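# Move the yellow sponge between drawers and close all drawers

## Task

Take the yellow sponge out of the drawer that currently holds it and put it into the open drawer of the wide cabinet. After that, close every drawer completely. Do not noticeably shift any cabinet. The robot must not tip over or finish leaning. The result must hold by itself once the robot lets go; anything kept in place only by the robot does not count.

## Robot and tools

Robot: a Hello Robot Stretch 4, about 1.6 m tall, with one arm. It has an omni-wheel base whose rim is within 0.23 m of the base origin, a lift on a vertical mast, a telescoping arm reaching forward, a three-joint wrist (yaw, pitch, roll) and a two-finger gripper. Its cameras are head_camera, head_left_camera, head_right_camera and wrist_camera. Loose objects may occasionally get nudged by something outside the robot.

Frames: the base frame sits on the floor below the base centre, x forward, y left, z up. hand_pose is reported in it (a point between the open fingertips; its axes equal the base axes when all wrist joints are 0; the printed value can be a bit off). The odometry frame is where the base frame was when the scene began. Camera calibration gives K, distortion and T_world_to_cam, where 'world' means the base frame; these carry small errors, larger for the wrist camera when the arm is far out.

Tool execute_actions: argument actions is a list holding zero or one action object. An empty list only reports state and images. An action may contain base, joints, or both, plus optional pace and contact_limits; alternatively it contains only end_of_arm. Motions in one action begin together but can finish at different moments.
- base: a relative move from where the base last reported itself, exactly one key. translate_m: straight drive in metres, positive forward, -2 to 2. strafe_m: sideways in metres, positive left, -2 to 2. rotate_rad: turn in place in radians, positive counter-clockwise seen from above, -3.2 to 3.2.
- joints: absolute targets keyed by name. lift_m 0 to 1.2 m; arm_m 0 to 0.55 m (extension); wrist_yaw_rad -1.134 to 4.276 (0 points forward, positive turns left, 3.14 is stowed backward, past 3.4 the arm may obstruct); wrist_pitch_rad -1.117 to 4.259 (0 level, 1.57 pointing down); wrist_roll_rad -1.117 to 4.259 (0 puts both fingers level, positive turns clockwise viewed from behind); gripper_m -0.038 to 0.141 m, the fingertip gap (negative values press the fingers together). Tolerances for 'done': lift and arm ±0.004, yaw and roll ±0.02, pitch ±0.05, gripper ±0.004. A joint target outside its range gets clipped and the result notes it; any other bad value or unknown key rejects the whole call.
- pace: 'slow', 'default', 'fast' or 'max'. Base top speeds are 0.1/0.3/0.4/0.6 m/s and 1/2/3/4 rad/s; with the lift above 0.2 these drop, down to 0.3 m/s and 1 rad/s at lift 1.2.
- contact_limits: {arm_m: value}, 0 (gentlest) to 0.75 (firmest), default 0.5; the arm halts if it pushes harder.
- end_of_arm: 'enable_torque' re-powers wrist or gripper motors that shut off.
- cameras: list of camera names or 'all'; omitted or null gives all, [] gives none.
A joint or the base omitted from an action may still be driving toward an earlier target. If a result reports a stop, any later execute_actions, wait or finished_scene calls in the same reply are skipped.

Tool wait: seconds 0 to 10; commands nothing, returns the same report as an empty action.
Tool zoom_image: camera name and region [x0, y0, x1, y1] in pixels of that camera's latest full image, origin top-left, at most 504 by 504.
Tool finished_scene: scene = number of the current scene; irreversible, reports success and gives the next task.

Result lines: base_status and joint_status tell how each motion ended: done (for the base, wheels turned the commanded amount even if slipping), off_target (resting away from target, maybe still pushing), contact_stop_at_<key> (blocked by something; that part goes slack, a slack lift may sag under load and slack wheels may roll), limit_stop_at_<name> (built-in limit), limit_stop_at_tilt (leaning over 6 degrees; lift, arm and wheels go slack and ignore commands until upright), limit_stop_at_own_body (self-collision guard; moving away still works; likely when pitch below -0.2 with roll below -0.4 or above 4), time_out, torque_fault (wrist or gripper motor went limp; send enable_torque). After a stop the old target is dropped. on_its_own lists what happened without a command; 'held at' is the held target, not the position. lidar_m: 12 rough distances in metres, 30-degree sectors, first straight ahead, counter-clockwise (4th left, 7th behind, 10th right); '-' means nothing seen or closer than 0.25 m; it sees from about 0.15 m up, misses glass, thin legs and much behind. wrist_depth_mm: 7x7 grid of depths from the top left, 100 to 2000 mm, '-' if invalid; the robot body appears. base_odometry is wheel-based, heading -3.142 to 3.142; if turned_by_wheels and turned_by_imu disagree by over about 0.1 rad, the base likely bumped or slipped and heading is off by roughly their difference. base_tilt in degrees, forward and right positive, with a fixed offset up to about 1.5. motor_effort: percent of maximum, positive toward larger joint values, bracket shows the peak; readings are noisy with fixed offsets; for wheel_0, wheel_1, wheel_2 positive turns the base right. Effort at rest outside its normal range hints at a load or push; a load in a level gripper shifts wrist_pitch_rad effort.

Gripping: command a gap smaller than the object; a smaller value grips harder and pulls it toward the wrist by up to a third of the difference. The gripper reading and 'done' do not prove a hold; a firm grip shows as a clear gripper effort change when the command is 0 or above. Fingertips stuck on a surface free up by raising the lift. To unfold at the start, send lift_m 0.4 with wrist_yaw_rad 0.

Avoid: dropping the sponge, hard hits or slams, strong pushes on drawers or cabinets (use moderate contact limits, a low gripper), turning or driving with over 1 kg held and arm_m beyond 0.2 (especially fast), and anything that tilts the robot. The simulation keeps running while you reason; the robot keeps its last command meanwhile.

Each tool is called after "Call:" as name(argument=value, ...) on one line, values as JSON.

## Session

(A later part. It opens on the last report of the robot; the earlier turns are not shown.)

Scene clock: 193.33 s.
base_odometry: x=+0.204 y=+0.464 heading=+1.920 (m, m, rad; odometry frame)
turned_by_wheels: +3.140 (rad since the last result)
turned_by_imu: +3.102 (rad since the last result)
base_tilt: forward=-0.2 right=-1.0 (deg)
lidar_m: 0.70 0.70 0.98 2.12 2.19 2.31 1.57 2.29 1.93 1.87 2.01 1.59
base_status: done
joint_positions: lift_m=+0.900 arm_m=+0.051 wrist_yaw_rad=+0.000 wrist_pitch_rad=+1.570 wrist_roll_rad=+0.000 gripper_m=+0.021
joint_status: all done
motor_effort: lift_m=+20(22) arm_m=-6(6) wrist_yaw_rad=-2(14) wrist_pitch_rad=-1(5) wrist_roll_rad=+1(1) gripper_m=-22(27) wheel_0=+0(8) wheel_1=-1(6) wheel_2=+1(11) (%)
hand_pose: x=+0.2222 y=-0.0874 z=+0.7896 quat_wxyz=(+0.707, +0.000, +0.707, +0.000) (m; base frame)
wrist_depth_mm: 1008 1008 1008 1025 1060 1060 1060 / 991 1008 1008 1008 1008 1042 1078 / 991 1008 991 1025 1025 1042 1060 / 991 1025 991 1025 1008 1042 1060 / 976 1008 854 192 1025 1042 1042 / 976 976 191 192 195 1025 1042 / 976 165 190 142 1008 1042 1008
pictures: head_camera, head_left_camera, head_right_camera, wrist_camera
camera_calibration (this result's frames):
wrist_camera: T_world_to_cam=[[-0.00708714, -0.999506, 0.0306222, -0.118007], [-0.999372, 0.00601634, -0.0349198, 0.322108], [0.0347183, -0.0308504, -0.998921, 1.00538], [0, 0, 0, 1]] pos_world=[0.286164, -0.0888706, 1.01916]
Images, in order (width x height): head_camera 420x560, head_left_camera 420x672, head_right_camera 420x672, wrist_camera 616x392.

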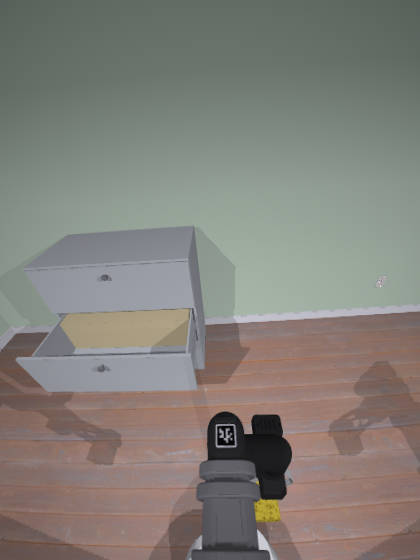

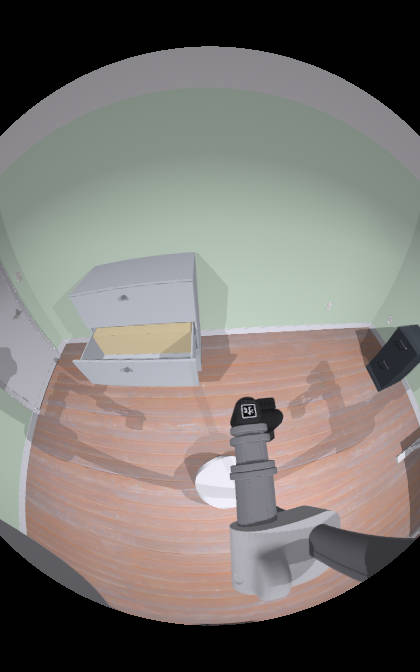

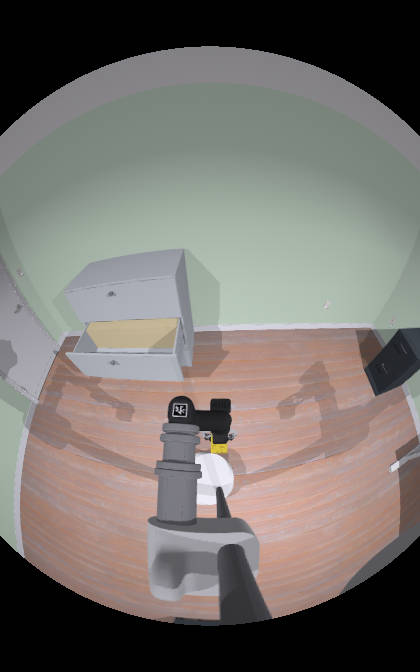

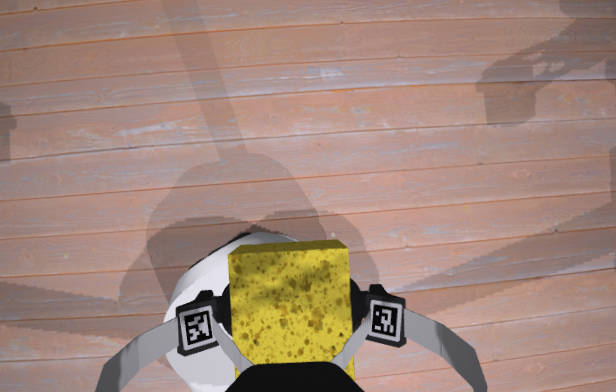

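Call:
zoom_image(camera="head_camera", region=[10, 210, 220, 410])

Call:
zoom_image(camera="head_left_camera", region=[340, 300, 420, 410])

Region (10, 210, 220, 410) of head_camera's 420x560 image, scaled by 2.400, with more detail than that image has; it fills the top 480 rows of this view, and the rest is white.

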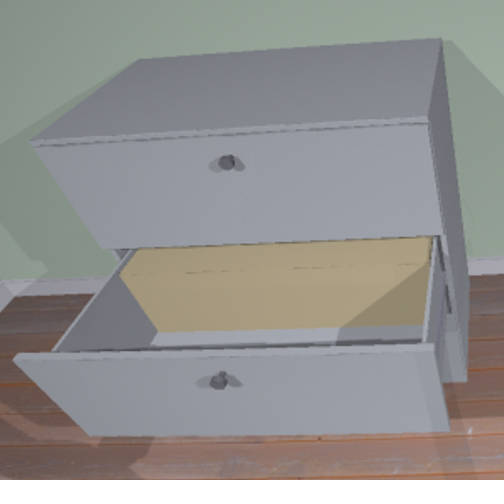

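Region (340, 300, 420, 410) of head_left_camera's 420x672 image, scaled by 4.582, with more detail than that image has; it fills the left 367 columns of this view, and the rest is white.

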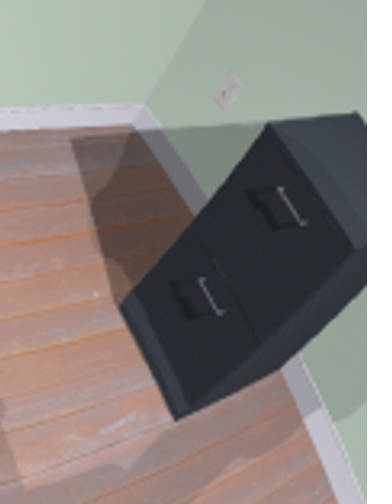

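Call:
execute_actions(actions=[{"base": {"strafe_m": 0.5}, "joints": {"arm_m": 0.48, "lift_m": 0.86}, "pace": "fast"}], cameras=[])

Call:
execute_actions(actions=[{"base": {"translate_m": 0.19}, "pace": "fast"}], cameras=["head_camera", "head_right_camera", "wrist_camera"])

Scene clock: 215.00 s.
base_odometry: x=-0.266 y=+0.292 heading=+1.920 (m, m, rad; odometry frame)
turned_by_wheels: +0.000 (rad since the last result)
turned_by_imu: -0.001 (rad since the last result)
base_tilt: forward=-0.2 right=-1.0 (deg)
lidar_m: 0.68 0.70 1.66 1.62 1.67 2.24 1.63 1.66 2.46 2.37 2.20 0.72
base_status: done
joint_positions: lift_m=+0.860 arm_m=+0.479 wrist_yaw_rad=+0.000 wrist_pitch_rad=+1.570 wrist_roll_rad=+0.000 gripper_m=+0.021
joint_status: all done
motor_effort: lift_m=+16(18) arm_m=+5(6) wrist_yaw_rad=-1(1) wrist_pitch_rad=+1(0) wrist_roll_rad=+1(1) gripper_m=-20(25) wheel_0=+0(7) wheel_1=-1(9) wheel_2=+1(1) (%)
hand_pose: x=+0.6502 y=-0.0874 z=+0.7499 quat_wxyz=(+0.707, +0.000, +0.707, +0.000) (m; base frame)
wrist_depth_mm: 559 574 580 591 591 399 1008 / 574 580 597 597 597 404 1008 / 564 574 585 591 597 418 991 / 569 574 580 585 591 427 976 / 960 960 960 192 991 991 1008 / 946 960 191 192 195 1008 1008 / 946 165 191 143 976 1008 1008
pictures: none
No camera images: the call's "cameras" was empty. Leave "cameras" out to get every camera's image.

Scene clock: 216.87 s.
base_odometry: x=-0.331 y=+0.471 heading=+1.920 (m, m, rad; odometry frame)
turned_by_wheels: +0.000 (rad since the last result)
turned_by_imu: -0.001 (rad since the last result)
base_tilt: forward=-0.1 right=-1.1 (deg)
lidar_m: 0.48 0.50 0.70 1.62 1.66 2.23 1.83 1.88 2.47 2.39 1.94 0.50
base_status: done
joint_positions: lift_m=+0.860 arm_m=+0.479 wrist_yaw_rad=+0.000 wrist_pitch_rad=+1.570 wrist_roll_rad=+0.000 gripper_m=+0.021
joint_status: not commanded
motor_effort: lift_m=+16(16) arm_m=+6(6) wrist_yaw_rad=-1(1) wrist_pitch_rad=+2(2) wrist_roll_rad=+1(1) gripper_m=-27(27) wheel_0=+0(1) wheel_1=+1(5) wheel_2=-1(8) (%)
hand_pose: x=+0.6502 y=-0.0874 z=+0.7499 quat_wxyz=(+0.707, +0.000, +0.707, +0.000) (m; base frame)
wrist_depth_mm: 257 270 276 283 349 349 1008 / 336 340 345 345 349 355 1042 / 445 488 535 585 597 418 991 / 574 580 585 585 597 424 1025 / 574 569 585 193 591 433 1008 / 569 574 190 191 195 433 976 / 459 166 190 143 392 362 991
pictures: head_camera, head_right_camera, wrist_camera
camera_calibration (this result's frames):
wrist_camera: T_world_to_cam=[[-0.00730083, -0.999504, 0.0306216, -0.113619], [-0.999368, 0.00622758, -0.0349988, 0.748592], [0.0347907, -0.0308577, -0.998918, 0.950838], [0, 0, 0, 1]] pos_world=[0.714209, -0.0888842, 0.979489]
Images, in order (width x height): head_camera 420x560, head_right_camera 420x672, wrist_camera 616x392.

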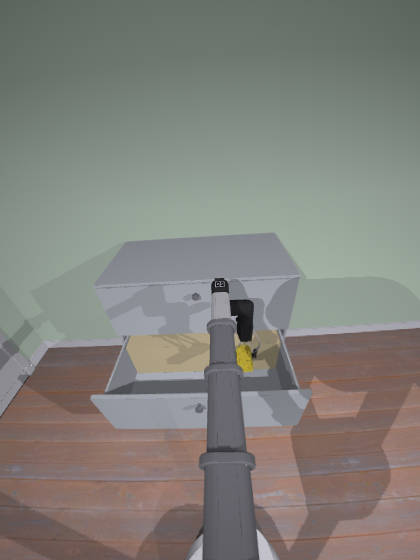

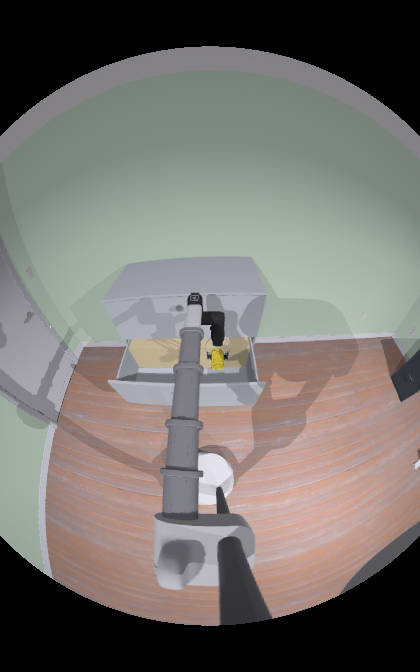

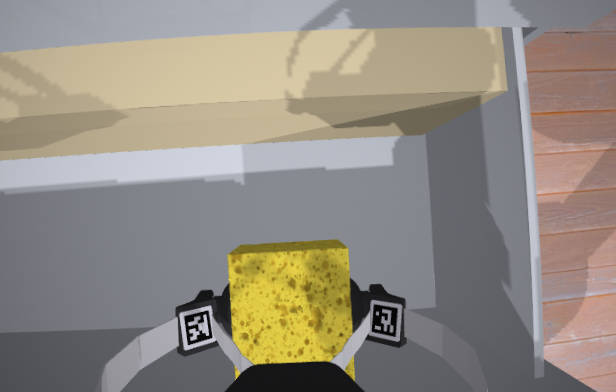

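Call:
execute_actions(actions=[{"joints": {"lift_m": 0.532}, "pace": "fast"}], cameras=["wrist_camera"])

Scene clock: 225.07 s.
base_odometry: x=-0.331 y=+0.471 heading=+1.920 (m, m, rad; odometry frame)
turned_by_wheels: +0.000 (rad since the last result)
turned_by_imu: -0.002 (rad since the last result)
base_tilt: forward=-0.1 right=-1.1 (deg)
lidar_m: 0.48 0.51 0.71 1.60 1.67 2.25 1.83 1.87 2.46 2.39 1.91 0.51
base_status: not commanded
joint_positions: lift_m=+0.532 arm_m=+0.479 wrist_yaw_rad=+0.000 wrist_pitch_rad=+1.570 wrist_roll_rad=+0.000 gripper_m=+0.021
joint_status: all done
motor_effort: lift_m=+16(16) arm_m=+5(5) wrist_yaw_rad=-1(1) wrist_pitch_rad=+2(1) wrist_roll_rad=+1(1) gripper_m=-30(26) wheel_0=-1(0) wheel_1=+0(1) wheel_2=-1(1) (%)
hand_pose: x=+0.6502 y=-0.0874 z=+0.4219 quat_wxyz=(+0.707, +0.000, +0.707, +0.000) (m; base frame)
wrist_depth_mm: 185 194 200 204 211 220 223 / 254 254 257 262 263 268 270 / 252 255 257 259 262 266 267 / 251 253 256 259 262 266 267 / 252 254 255 192 263 264 266 / 251 254 190 192 195 264 266 / 251 165 189 143 259 263 266
pictures: wrist_camera
camera_calibration (this result's frames):
wrist_camera: T_world_to_cam=[[-0.00730097, -0.999504, 0.0306216, -0.103576], [-0.999368, 0.00622773, -0.0349988, 0.737118], [0.0347907, -0.0308577, -0.998918, 0.62321], [0, 0, 0, 1]] pos_world=[0.714214, -0.0888842, 0.651505]
Images, in order (width x height): wrist_camera 616x392.

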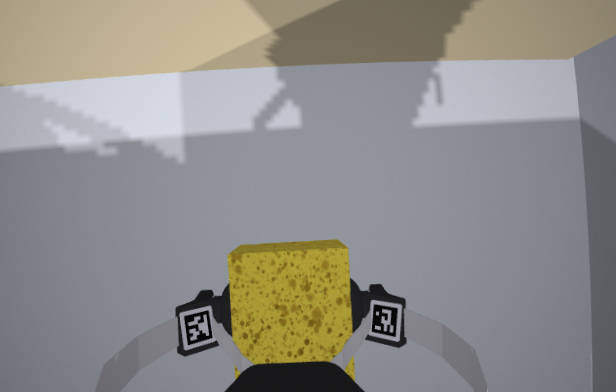

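Call:
execute_actions(actions=[{"joints": {"lift_m": 0.521}}], cameras=[])

Call:
execute_actions(actions=[{"joints": {"gripper_m": 0.1}}], cameras=["wrist_camera"])

Scene clock: 228.33 s.
base_odometry: x=-0.331 y=+0.471 heading=+1.920 (m, m, rad; odometry frame)
turned_by_wheels: +0.000 (rad since the last result)
turned_by_imu: -0.001 (rad since the last result)
base_tilt: forward=-0.1 right=-1.0 (deg)
lidar_m: 0.48 0.51 0.69 1.60 1.68 2.24 1.83 1.86 2.48 2.39 1.92 0.50
base_status: not commanded
joint_positions: lift_m=+0.521 arm_m=+0.479 wrist_yaw_rad=+0.000 wrist_pitch_rad=+1.570 wrist_roll_rad=+0.000 gripper_m=+0.021
joint_status: all done
motor_effort: lift_m=+15(14) arm_m=+5(5) wrist_yaw_rad=-1(1) wrist_pitch_rad=+1(1) wrist_roll_rad=+1(1) gripper_m=-30(24) wheel_0=+0(0) wheel_1=+1(1) wheel_2=+0(1) (%)
hand_pose: x=+0.6502 y=-0.0874 z=+0.4109 quat_wxyz=(+0.707, +0.000, +0.707, +0.000) (m; base frame)
wrist_depth_mm: 185 194 199 204 211 221 223 / 241 245 248 249 253 255 257 / 243 245 248 250 251 255 256 / 242 242 247 249 251 254 256 / 241 243 247 193 252 252 255 / 240 241 190 191 195 253 254 / 240 165 190 143 249 251 254
pictures: none
No camera images: the call's "cameras" was empty. Leave "cameras" out to get every camera's image.

Scene clock: 229.97 s.
base_odometry: x=-0.331 y=+0.471 heading=+1.920 (m, m, rad; odometry frame)
turned_by_wheels: +0.000 (rad since the last result)
turned_by_imu: -0.001 (rad since the last result)
base_tilt: forward=+0.0 right=-1.1 (deg)
lidar_m: 0.47 0.51 0.70 1.61 1.67 2.23 1.83 1.87 2.46 2.39 1.92 0.50
base_status: not commanded
joint_positions: lift_m=+0.521 arm_m=+0.479 wrist_yaw_rad=+0.000 wrist_pitch_rad=+1.570 wrist_roll_rad=+0.000 gripper_m=+0.100
joint_status: all done
motor_effort: lift_m=+15(15) arm_m=+5(5) wrist_yaw_rad=-1(1) wrist_pitch_rad=+2(3) wrist_roll_rad=+1(1) gripper_m=+0(25) wheel_0=-1(1) wheel_1=+1(1) wheel_2=+0(1) (%)
hand_pose: x=+0.6502 y=-0.0874 z=+0.4109 quat_wxyz=(+0.707, +0.000, +0.707, +0.000) (m; base frame)
wrist_depth_mm: 185 195 200 204 210 220 223 / 242 245 247 250 253 254 256 / 241 244 248 249 252 254 256 / 241 243 247 249 252 255 257 / 239 244 245 203 251 252 257 / 240 242 200 202 204 253 254 / 238 241 244 138 248 251 255
pictures: wrist_camera
camera_calibration (this result's frames):
wrist_camera: T_world_to_cam=[[-0.0073008, -0.999504, 0.0306216, -0.10324], [-0.999368, 0.00622755, -0.0349989, 0.736735], [0.0347909, -0.0308577, -0.998918, 0.612252], [0, 0, 0, 1]] pos_world=[0.714215, -0.0888842, 0.640536]
Images, in order (width x height): wrist_camera 616x392.

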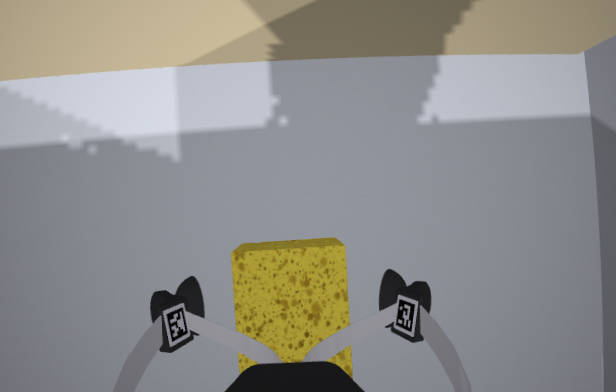

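Call:
execute_actions(actions=[{"joints": {"lift_m": 0.815}, "pace": "fast"}], cameras=[])

Call:
execute_actions(actions=[{"base": {"strafe_m": -0.1}, "joints": {"arm_m": 0.15, "wrist_yaw_rad": 3.08, "gripper_m": 0.03}, "pace": "fast"}], cameras=["head_camera"])

Call:
execute_actions(actions=[{"base": {"translate_m": 0.11}, "joints": {"wrist_pitch_rad": 0.0, "lift_m": 0.32}, "pace": "fast"}], cameras=["head_camera", "head_left_camera"])

Scene clock: 251.40 s.
base_odometry: x=-0.331 y=+0.471 heading=+1.920 (m, m, rad; odometry frame)
turned_by_wheels: +0.000 (rad since the last result)
turned_by_imu: -0.002 (rad since the last result)
base_tilt: forward=-0.1 right=-0.9 (deg)
lidar_m: 0.48 0.51 0.69 1.60 1.69 2.23 1.82 1.88 2.46 2.40 1.91 0.51
base_status: not commanded
joint_positions: lift_m=+0.815 arm_m=+0.479 wrist_yaw_rad=+0.000 wrist_pitch_rad=+1.570 wrist_roll_rad=+0.000 gripper_m=+0.100
joint_status: all done
motor_effort: lift_m=+20(22) arm_m=+5(5) wrist_yaw_rad=-2(1) wrist_pitch_rad=+1(2) wrist_roll_rad=+1(1) gripper_m=-4(2) wheel_0=+0(0) wheel_1=+1(1) wheel_2=-1(1) (%)
hand_pose: x=+0.6503 y=-0.0874 z=+0.7046 quat_wxyz=(+0.707, +0.000, +0.707, +0.000) (m; base frame)
wrist_depth_mm: 291 294 298 300 303 306 960 / 293 294 298 304 317 329 322 / 445 488 530 544 549 415 325 / 530 530 535 549 554 424 330 / 525 530 539 496 544 430 319 / 521 530 544 539 204 436 317 / 459 404 413 138 407 368 322
pictures: none
No camera images: the call's "cameras" was empty. Leave "cameras" out to get every camera's image.

Scene clock: 253.73 s.
base_odometry: x=-0.237 y=+0.505 heading=+1.920 (m, m, rad; odometry frame)
turned_by_wheels: +0.000 (rad since the last result)
turned_by_imu: -0.001 (rad since the last result)
base_tilt: forward=-0.2 right=-1.1 (deg)
lidar_m: 0.49 0.51 0.72 1.70 1.78 2.36 1.81 1.87 2.34 2.30 1.94 0.52
base_status: done
joint_positions: lift_m=+0.815 arm_m=+0.151 wrist_yaw_rad=+3.080 wrist_pitch_rad=+1.570 wrist_roll_rad=+0.000 gripper_m=+0.030
joint_status: all done
motor_effort: lift_m=+18(20) arm_m=-6(8) wrist_yaw_rad=+1(9) wrist_pitch_rad=+0(18) wrist_roll_rad=+0(1) gripper_m=-8(12) wheel_0=-1(8) wheel_1=+0(8) wheel_2=-1(0) (%)
hand_pose: x=+0.3271 y=+0.0873 z=+0.7047 quat_wxyz=(+0.022, -0.707, +0.022, +0.707) (m; base frame)
wrist_depth_mm: 917 904 723 732 960 960 976 / 891 732 715 723 931 960 976 / 904 917 707 778 946 960 976 / 904 891 931 931 946 946 976 / 917 917 917 946 946 946 960 / 904 904 213 931 946 946 946 / 904 904 544 140 473 480 452
pictures: head_camera
Images, in order (width x height): head_camera 420x560.

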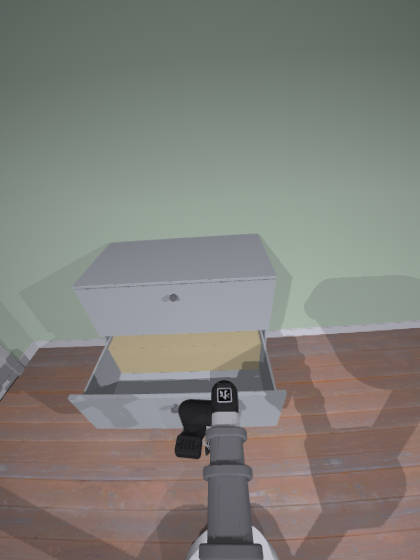

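Scene clock: 256.07 s.
base_odometry: x=-0.274 y=+0.608 heading=+1.920 (m, m, rad; odometry frame)
turned_by_wheels: +0.000 (rad since the last result)
turned_by_imu: -0.001 (rad since the last result)
base_tilt: forward=+0.0 right=-1.1 (deg)
lidar_m: 0.38 0.40 0.56 1.70 1.79 2.34 1.91 1.99 2.34 2.33 1.79 0.40
base_status: done
joint_positions: lift_m=+0.320 arm_m=+0.151 wrist_yaw_rad=+3.080 wrist_pitch_rad=+0.003 wrist_roll_rad=+0.000 gripper_m=+0.030
joint_status: all done
motor_effort: lift_m=+15(15) arm_m=-6(6) wrist_yaw_rad=+0(0) wrist_pitch_rad=-7(12) wrist_roll_rad=-1(0) gripper_m=-9(3) wheel_0=-1(3) wheel_1=-1(5) wheel_2=+1(12) (%)
hand_pose: x=+0.0393 y=+0.1050 z=+0.4976 quat_wxyz=(+0.031, -0.001, +0.000, +1.000) (m; base frame)
wrist_depth_mm: 310 - - - - - 1983 / 120 330 - - - - 1921 / 114 150 - - - - 1983 / 129 170 - - - - - / 296 - - - - - - / 304 - 213 1618 1808 1808 1708 / 298 1229 1205 140 1118 1205 1182
pictures: head_camera, head_left_camera
Images, in order (width x height): head_camera 420x560, head_left_camera 420x672.

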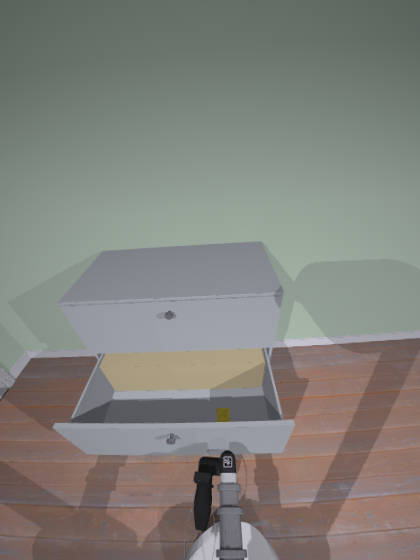

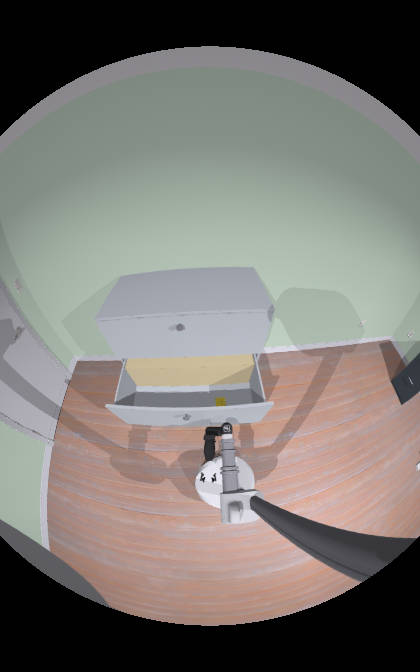

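Call:
execute_actions(actions=[{"joints": {"arm_m": 0.485}, "contact_limits": {"arm_m": 0.35}}], cameras=["head_camera"])

Scene clock: 259.83 s.
base_odometry: x=-0.274 y=+0.608 heading=+1.920 (m, m, rad; odometry frame)
turned_by_wheels: +0.000 (rad since the last result)
turned_by_imu: +0.001 (rad since the last result)
base_tilt: forward=+0.0 right=-1.0 (deg)
lidar_m: 0.43 0.45 0.60 1.70 1.79 2.38 1.91 1.98 2.35 2.32 1.78 0.45
base_status: not commanded
joint_positions: lift_m=+0.320 arm_m=+0.200 wrist_yaw_rad=+3.080 wrist_pitch_rad=+0.002 wrist_roll_rad=+0.000 gripper_m=+0.030
joint_status: arm_m contact_stop (moved +0.050 of +0.334)
on_its_own: arm_m is slack since a contact_stop (your +0.485 is given up)
motor_effort: lift_m=+16(16) arm_m=+0(21) wrist_yaw_rad=-2(64) wrist_pitch_rad=-8(8) wrist_roll_rad=+0(0) gripper_m=-8(7) wheel_0=+0(1) wheel_1=+0(8) wheel_2=+1(9) (%)
contact_limits: arm_m 0.35
hand_pose: x=+0.0888 y=+0.1049 z=+0.4976 quat_wxyz=(+0.031, -0.001, +0.000, +1.000) (m; base frame)
wrist_depth_mm: 353 - - - - - 1921 / 102 415 - - - - - / 105 176 - - - - - / 137 193 462 - - - - / 351 - - - - - - / 353 1863 213 1618 1756 1808 1708 / 1205 375 1205 140 1182 1229 1205
pictures: head_camera
Images, in order (width x height): head_camera 420x560.

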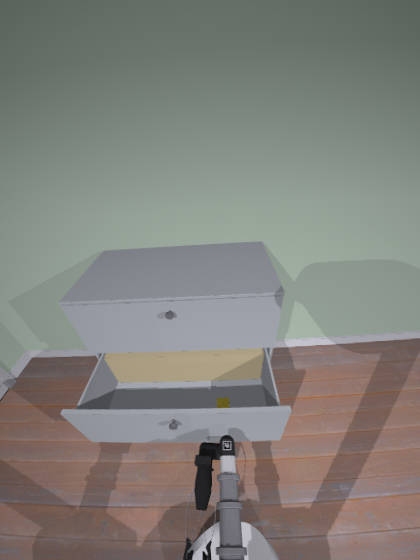

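Call:
execute_actions(actions=[{"joints": {"wrist_yaw_rad": 3.3, "gripper_m": 0.0, "arm_m": 0.26}, "contact_limits": {"arm_m": 0.45}, "pace": "slow"}], cameras=["head_camera"])

Scene clock: 267.77 s.
base_odometry: x=-0.274 y=+0.608 heading=+1.920 (m, m, rad; odometry frame)
turned_by_wheels: +0.000 (rad since the last result)
turned_by_imu: -0.002 (rad since the last result)
base_tilt: forward=+0.0 right=-1.1 (deg)
lidar_m: 0.45 0.45 0.64 1.70 1.78 2.37 1.91 2.02 2.36 2.32 1.77 0.46
base_status: not commanded
joint_positions: lift_m=+0.320 arm_m=+0.259 wrist_yaw_rad=+3.300 wrist_pitch_rad=+0.002 wrist_roll_rad=+0.000 gripper_m=+0.000
joint_status: all done
motor_effort: lift_m=+16(16) arm_m=+7(10) wrist_yaw_rad=+0(4) wrist_pitch_rad=-8(7) wrist_roll_rad=+0(0) gripper_m=-8(8) wheel_0=+0(2) wheel_1=+0(1) wheel_2=+0(3) (%)
contact_limits: arm_m 0.45
hand_pose: x=+0.1310 y=+0.0409 z=+0.4976 quat_wxyz=(-0.079, -0.001, +0.000, +0.997) (m; base frame)
wrist_depth_mm: - - - - - - - / - - 134 - - - - / - 107 133 436 - - - / - 135 181 392 - - - / - - 466 - - - - / - - 427 204 1921 1756 1756 / 1397 1308 183 148 177 1255 1182
pictures: head_camera
Images, in order (width x height): head_camera 420x560.

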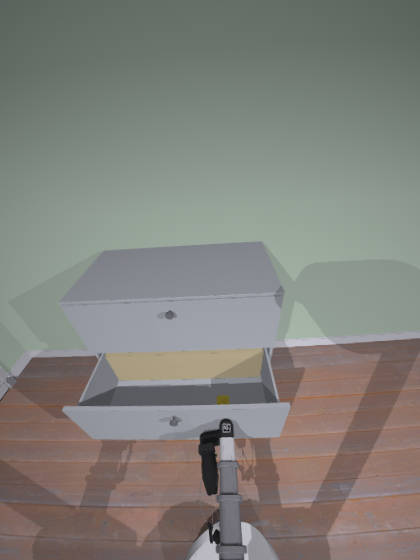

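Now in contact via the housing. Continue pushing.

Call:
execute_actions(actions=[{"joints": {"arm_m": 0.5}, "contact_limits": {"arm_m": 0.45}}], cameras=["head_camera"])

Scene clock: 271.07 s.
base_odometry: x=-0.274 y=+0.608 heading=+1.920 (m, m, rad; odometry frame)
turned_by_wheels: +0.000 (rad since the last result)
turned_by_imu: -0.001 (rad since the last result)
base_tilt: forward=+0.0 right=-1.0 (deg)
lidar_m: 0.71 0.71 1.70 1.71 1.78 2.36 1.91 1.99 2.34 2.29 1.78 0.76
base_status: not commanded
joint_positions: lift_m=+0.320 arm_m=+0.499 wrist_yaw_rad=+3.300 wrist_pitch_rad=+0.003 wrist_roll_rad=+0.000 gripper_m=+0.000
joint_status: all done
motor_effort: lift_m=+16(16) arm_m=+6(10) wrist_yaw_rad=+0(2) wrist_pitch_rad=-5(7) wrist_roll_rad=+0(0) gripper_m=-8(8) wheel_0=+0(3) wheel_1=-1(2) wheel_2=+1(4) (%)
contact_limits: arm_m 0.45
hand_pose: x=+0.3712 y=+0.0408 z=+0.4976 quat_wxyz=(-0.079, -0.001, +0.000, +0.997) (m; base frame)
wrist_depth_mm: - 108 - - - - - / - 106 661 - - - - / - 106 151 - - - - / 109 107 229 525 - - - / - - - - - - - / - - 1921 204 1983 1808 1708 / 1366 1308 182 148 177 1255 1160
pictures: head_camera
Images, in order (width x height): head_camera 420x560.

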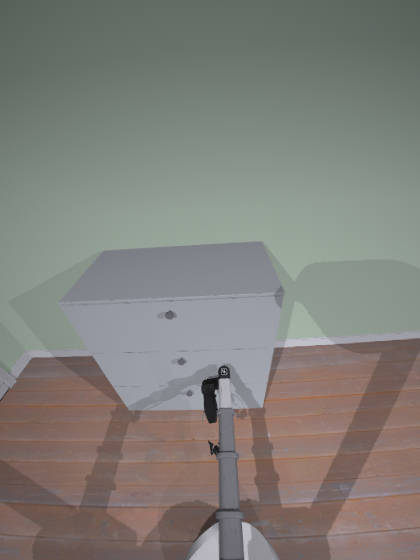

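Call:
execute_actions(actions=[{"joints": {"arm_m": 0.55}, "contact_limits": {"arm_m": 0.25}, "pace": "slow"}], cameras=["head_camera", "head_left_camera", "head_right_camera"])

Scene clock: 273.87 s.
base_odometry: x=-0.274 y=+0.608 heading=+1.920 (m, m, rad; odometry frame)
turned_by_wheels: -0.001 (rad since the last result)
turned_by_imu: +0.000 (rad since the last result)
base_tilt: forward=-0.2 right=-1.0 (deg)
lidar_m: 0.70 0.71 1.69 1.69 1.77 2.38 1.91 1.99 2.34 2.32 1.80 0.75
base_status: not commanded
joint_positions: lift_m=+0.320 arm_m=+0.530 wrist_yaw_rad=+3.300 wrist_pitch_rad=+0.002 wrist_roll_rad=+0.000 gripper_m=+0.000
joint_status: arm_m contact_stop (moved +0.031 of +0.051)
on_its_own: arm_m is slack since a contact_stop (your +0.550 is given up)
motor_effort: lift_m=+16(16) arm_m=+0(20) wrist_yaw_rad=+0(1) wrist_pitch_rad=-4(8) wrist_roll_rad=+0(0) gripper_m=-6(10) wheel_0=-2(2) wheel_1=+0(6) wheel_2=-6(13) (%)
contact_limits: arm_m 0.25
hand_pose: x=+0.4020 y=+0.0409 z=+0.4976 quat_wxyz=(-0.079, -0.001, +0.000, +0.997) (m; base frame)
wrist_depth_mm: - 108 - - - - - / - 106 707 - - - - / - 106 151 - - - - / 109 107 232 539 - - - / - - - - - - - / - - 1808 202 1921 1863 1756 / 1397 1366 183 148 177 1255 1182
pictures: head_camera, head_left_camera, head_right_camera
Images, in order (width x height): head_camera 420x560, head_left_camera 420x672, head_right_camera 420x672.

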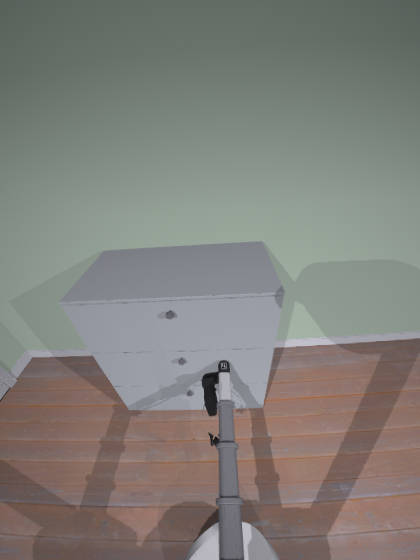

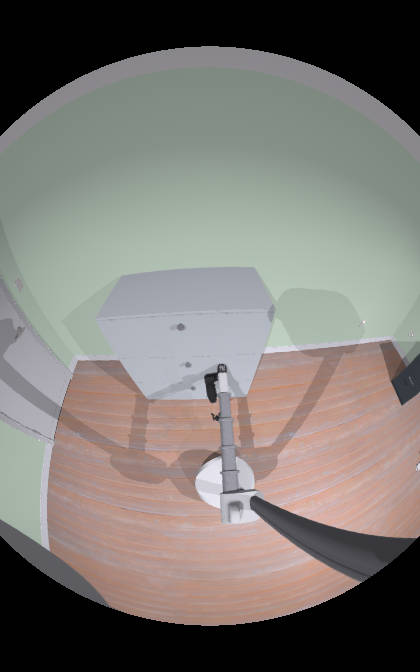

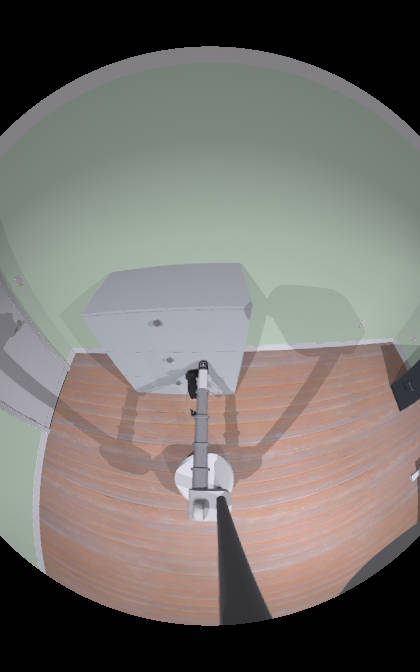

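Call:
execute_actions(actions=[{"joints": {"arm_m": 0.47}, "pace": "fast"}], cameras=["head_camera", "head_right_camera"])

Call:
zoom_image(camera="head_camera", region=[50, 280, 300, 430])

Call:
zoom_image(camera="head_right_camera", region=[360, 330, 420, 430])

Scene clock: 278.77 s.
base_odometry: x=-0.274 y=+0.608 heading=+1.920 (m, m, rad; odometry frame)
turned_by_wheels: +0.001 (rad since the last result)
turned_by_imu: -0.001 (rad since the last result)
base_tilt: forward=-0.1 right=-1.1 (deg)
lidar_m: 0.70 0.72 1.71 1.70 1.79 2.36 1.91 1.99 2.34 2.32 1.77 0.73
base_status: not commanded
joint_positions: lift_m=+0.320 arm_m=+0.471 wrist_yaw_rad=+3.300 wrist_pitch_rad=+0.002 wrist_roll_rad=+0.000 gripper_m=+0.000
joint_status: all done
motor_effort: lift_m=+16(16) arm_m=-6(6) wrist_yaw_rad=-1(0) wrist_pitch_rad=-5(8) wrist_roll_rad=+0(0) gripper_m=-7(9) wheel_0=-1(2) wheel_1=-1(0) wheel_2=+2(6) (%)
hand_pose: x=+0.3432 y=+0.0408 z=+0.4976 quat_wxyz=(-0.079, -0.001, +0.000, +0.997) (m; base frame)
wrist_depth_mm: - - - - - - - / - - - - - - - / - - 150 - - - - / - - 220 484 - - - / - - - - - - - / - - 1863 203 1921 1808 1708 / 1366 1308 182 148 176 1281 1160
pictures: head_camera, head_right_camera
Images, in order (width x height): head_camera 420x560, head_right_camera 420x672.

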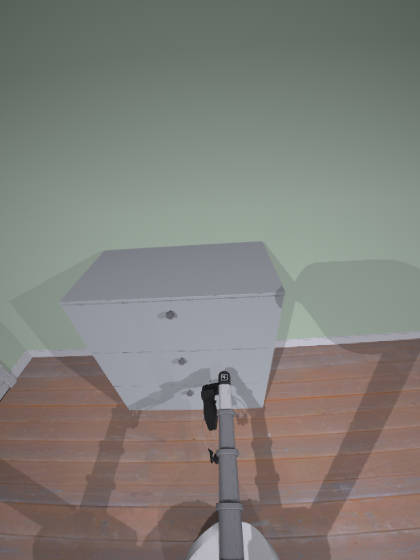

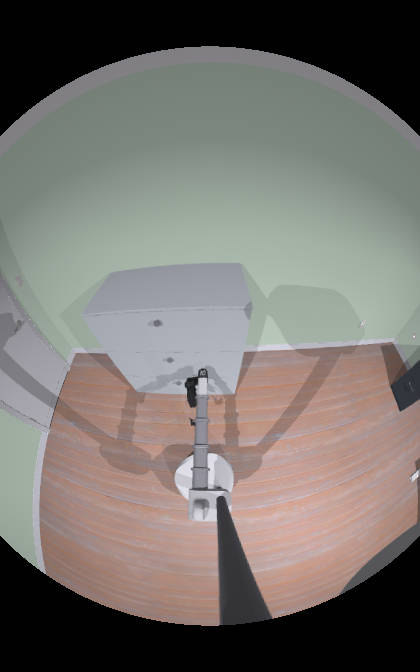

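Region (50, 280, 300, 430) of head_camera's 420x560 image, scaled by 2.016, with more detail than that image has; it fills the top 302 rows of this view, and the rest is white.

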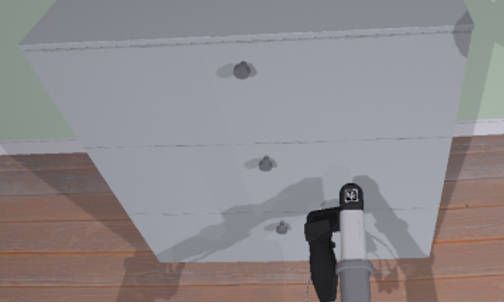

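Region (360, 330, 420, 430) of head_right_camera's 420x672 image, scaled by 5.040, with more detail than that image has; it fills the left 302 columns of this view, and the rest is white.

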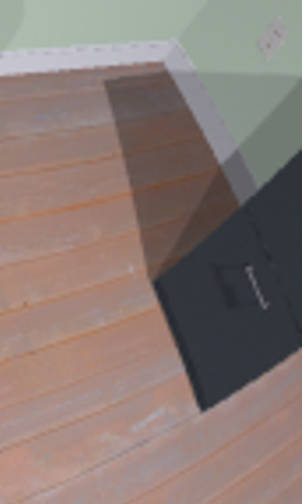

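Call:
finished_scene(scene=1)

The scene is finished: the task was done.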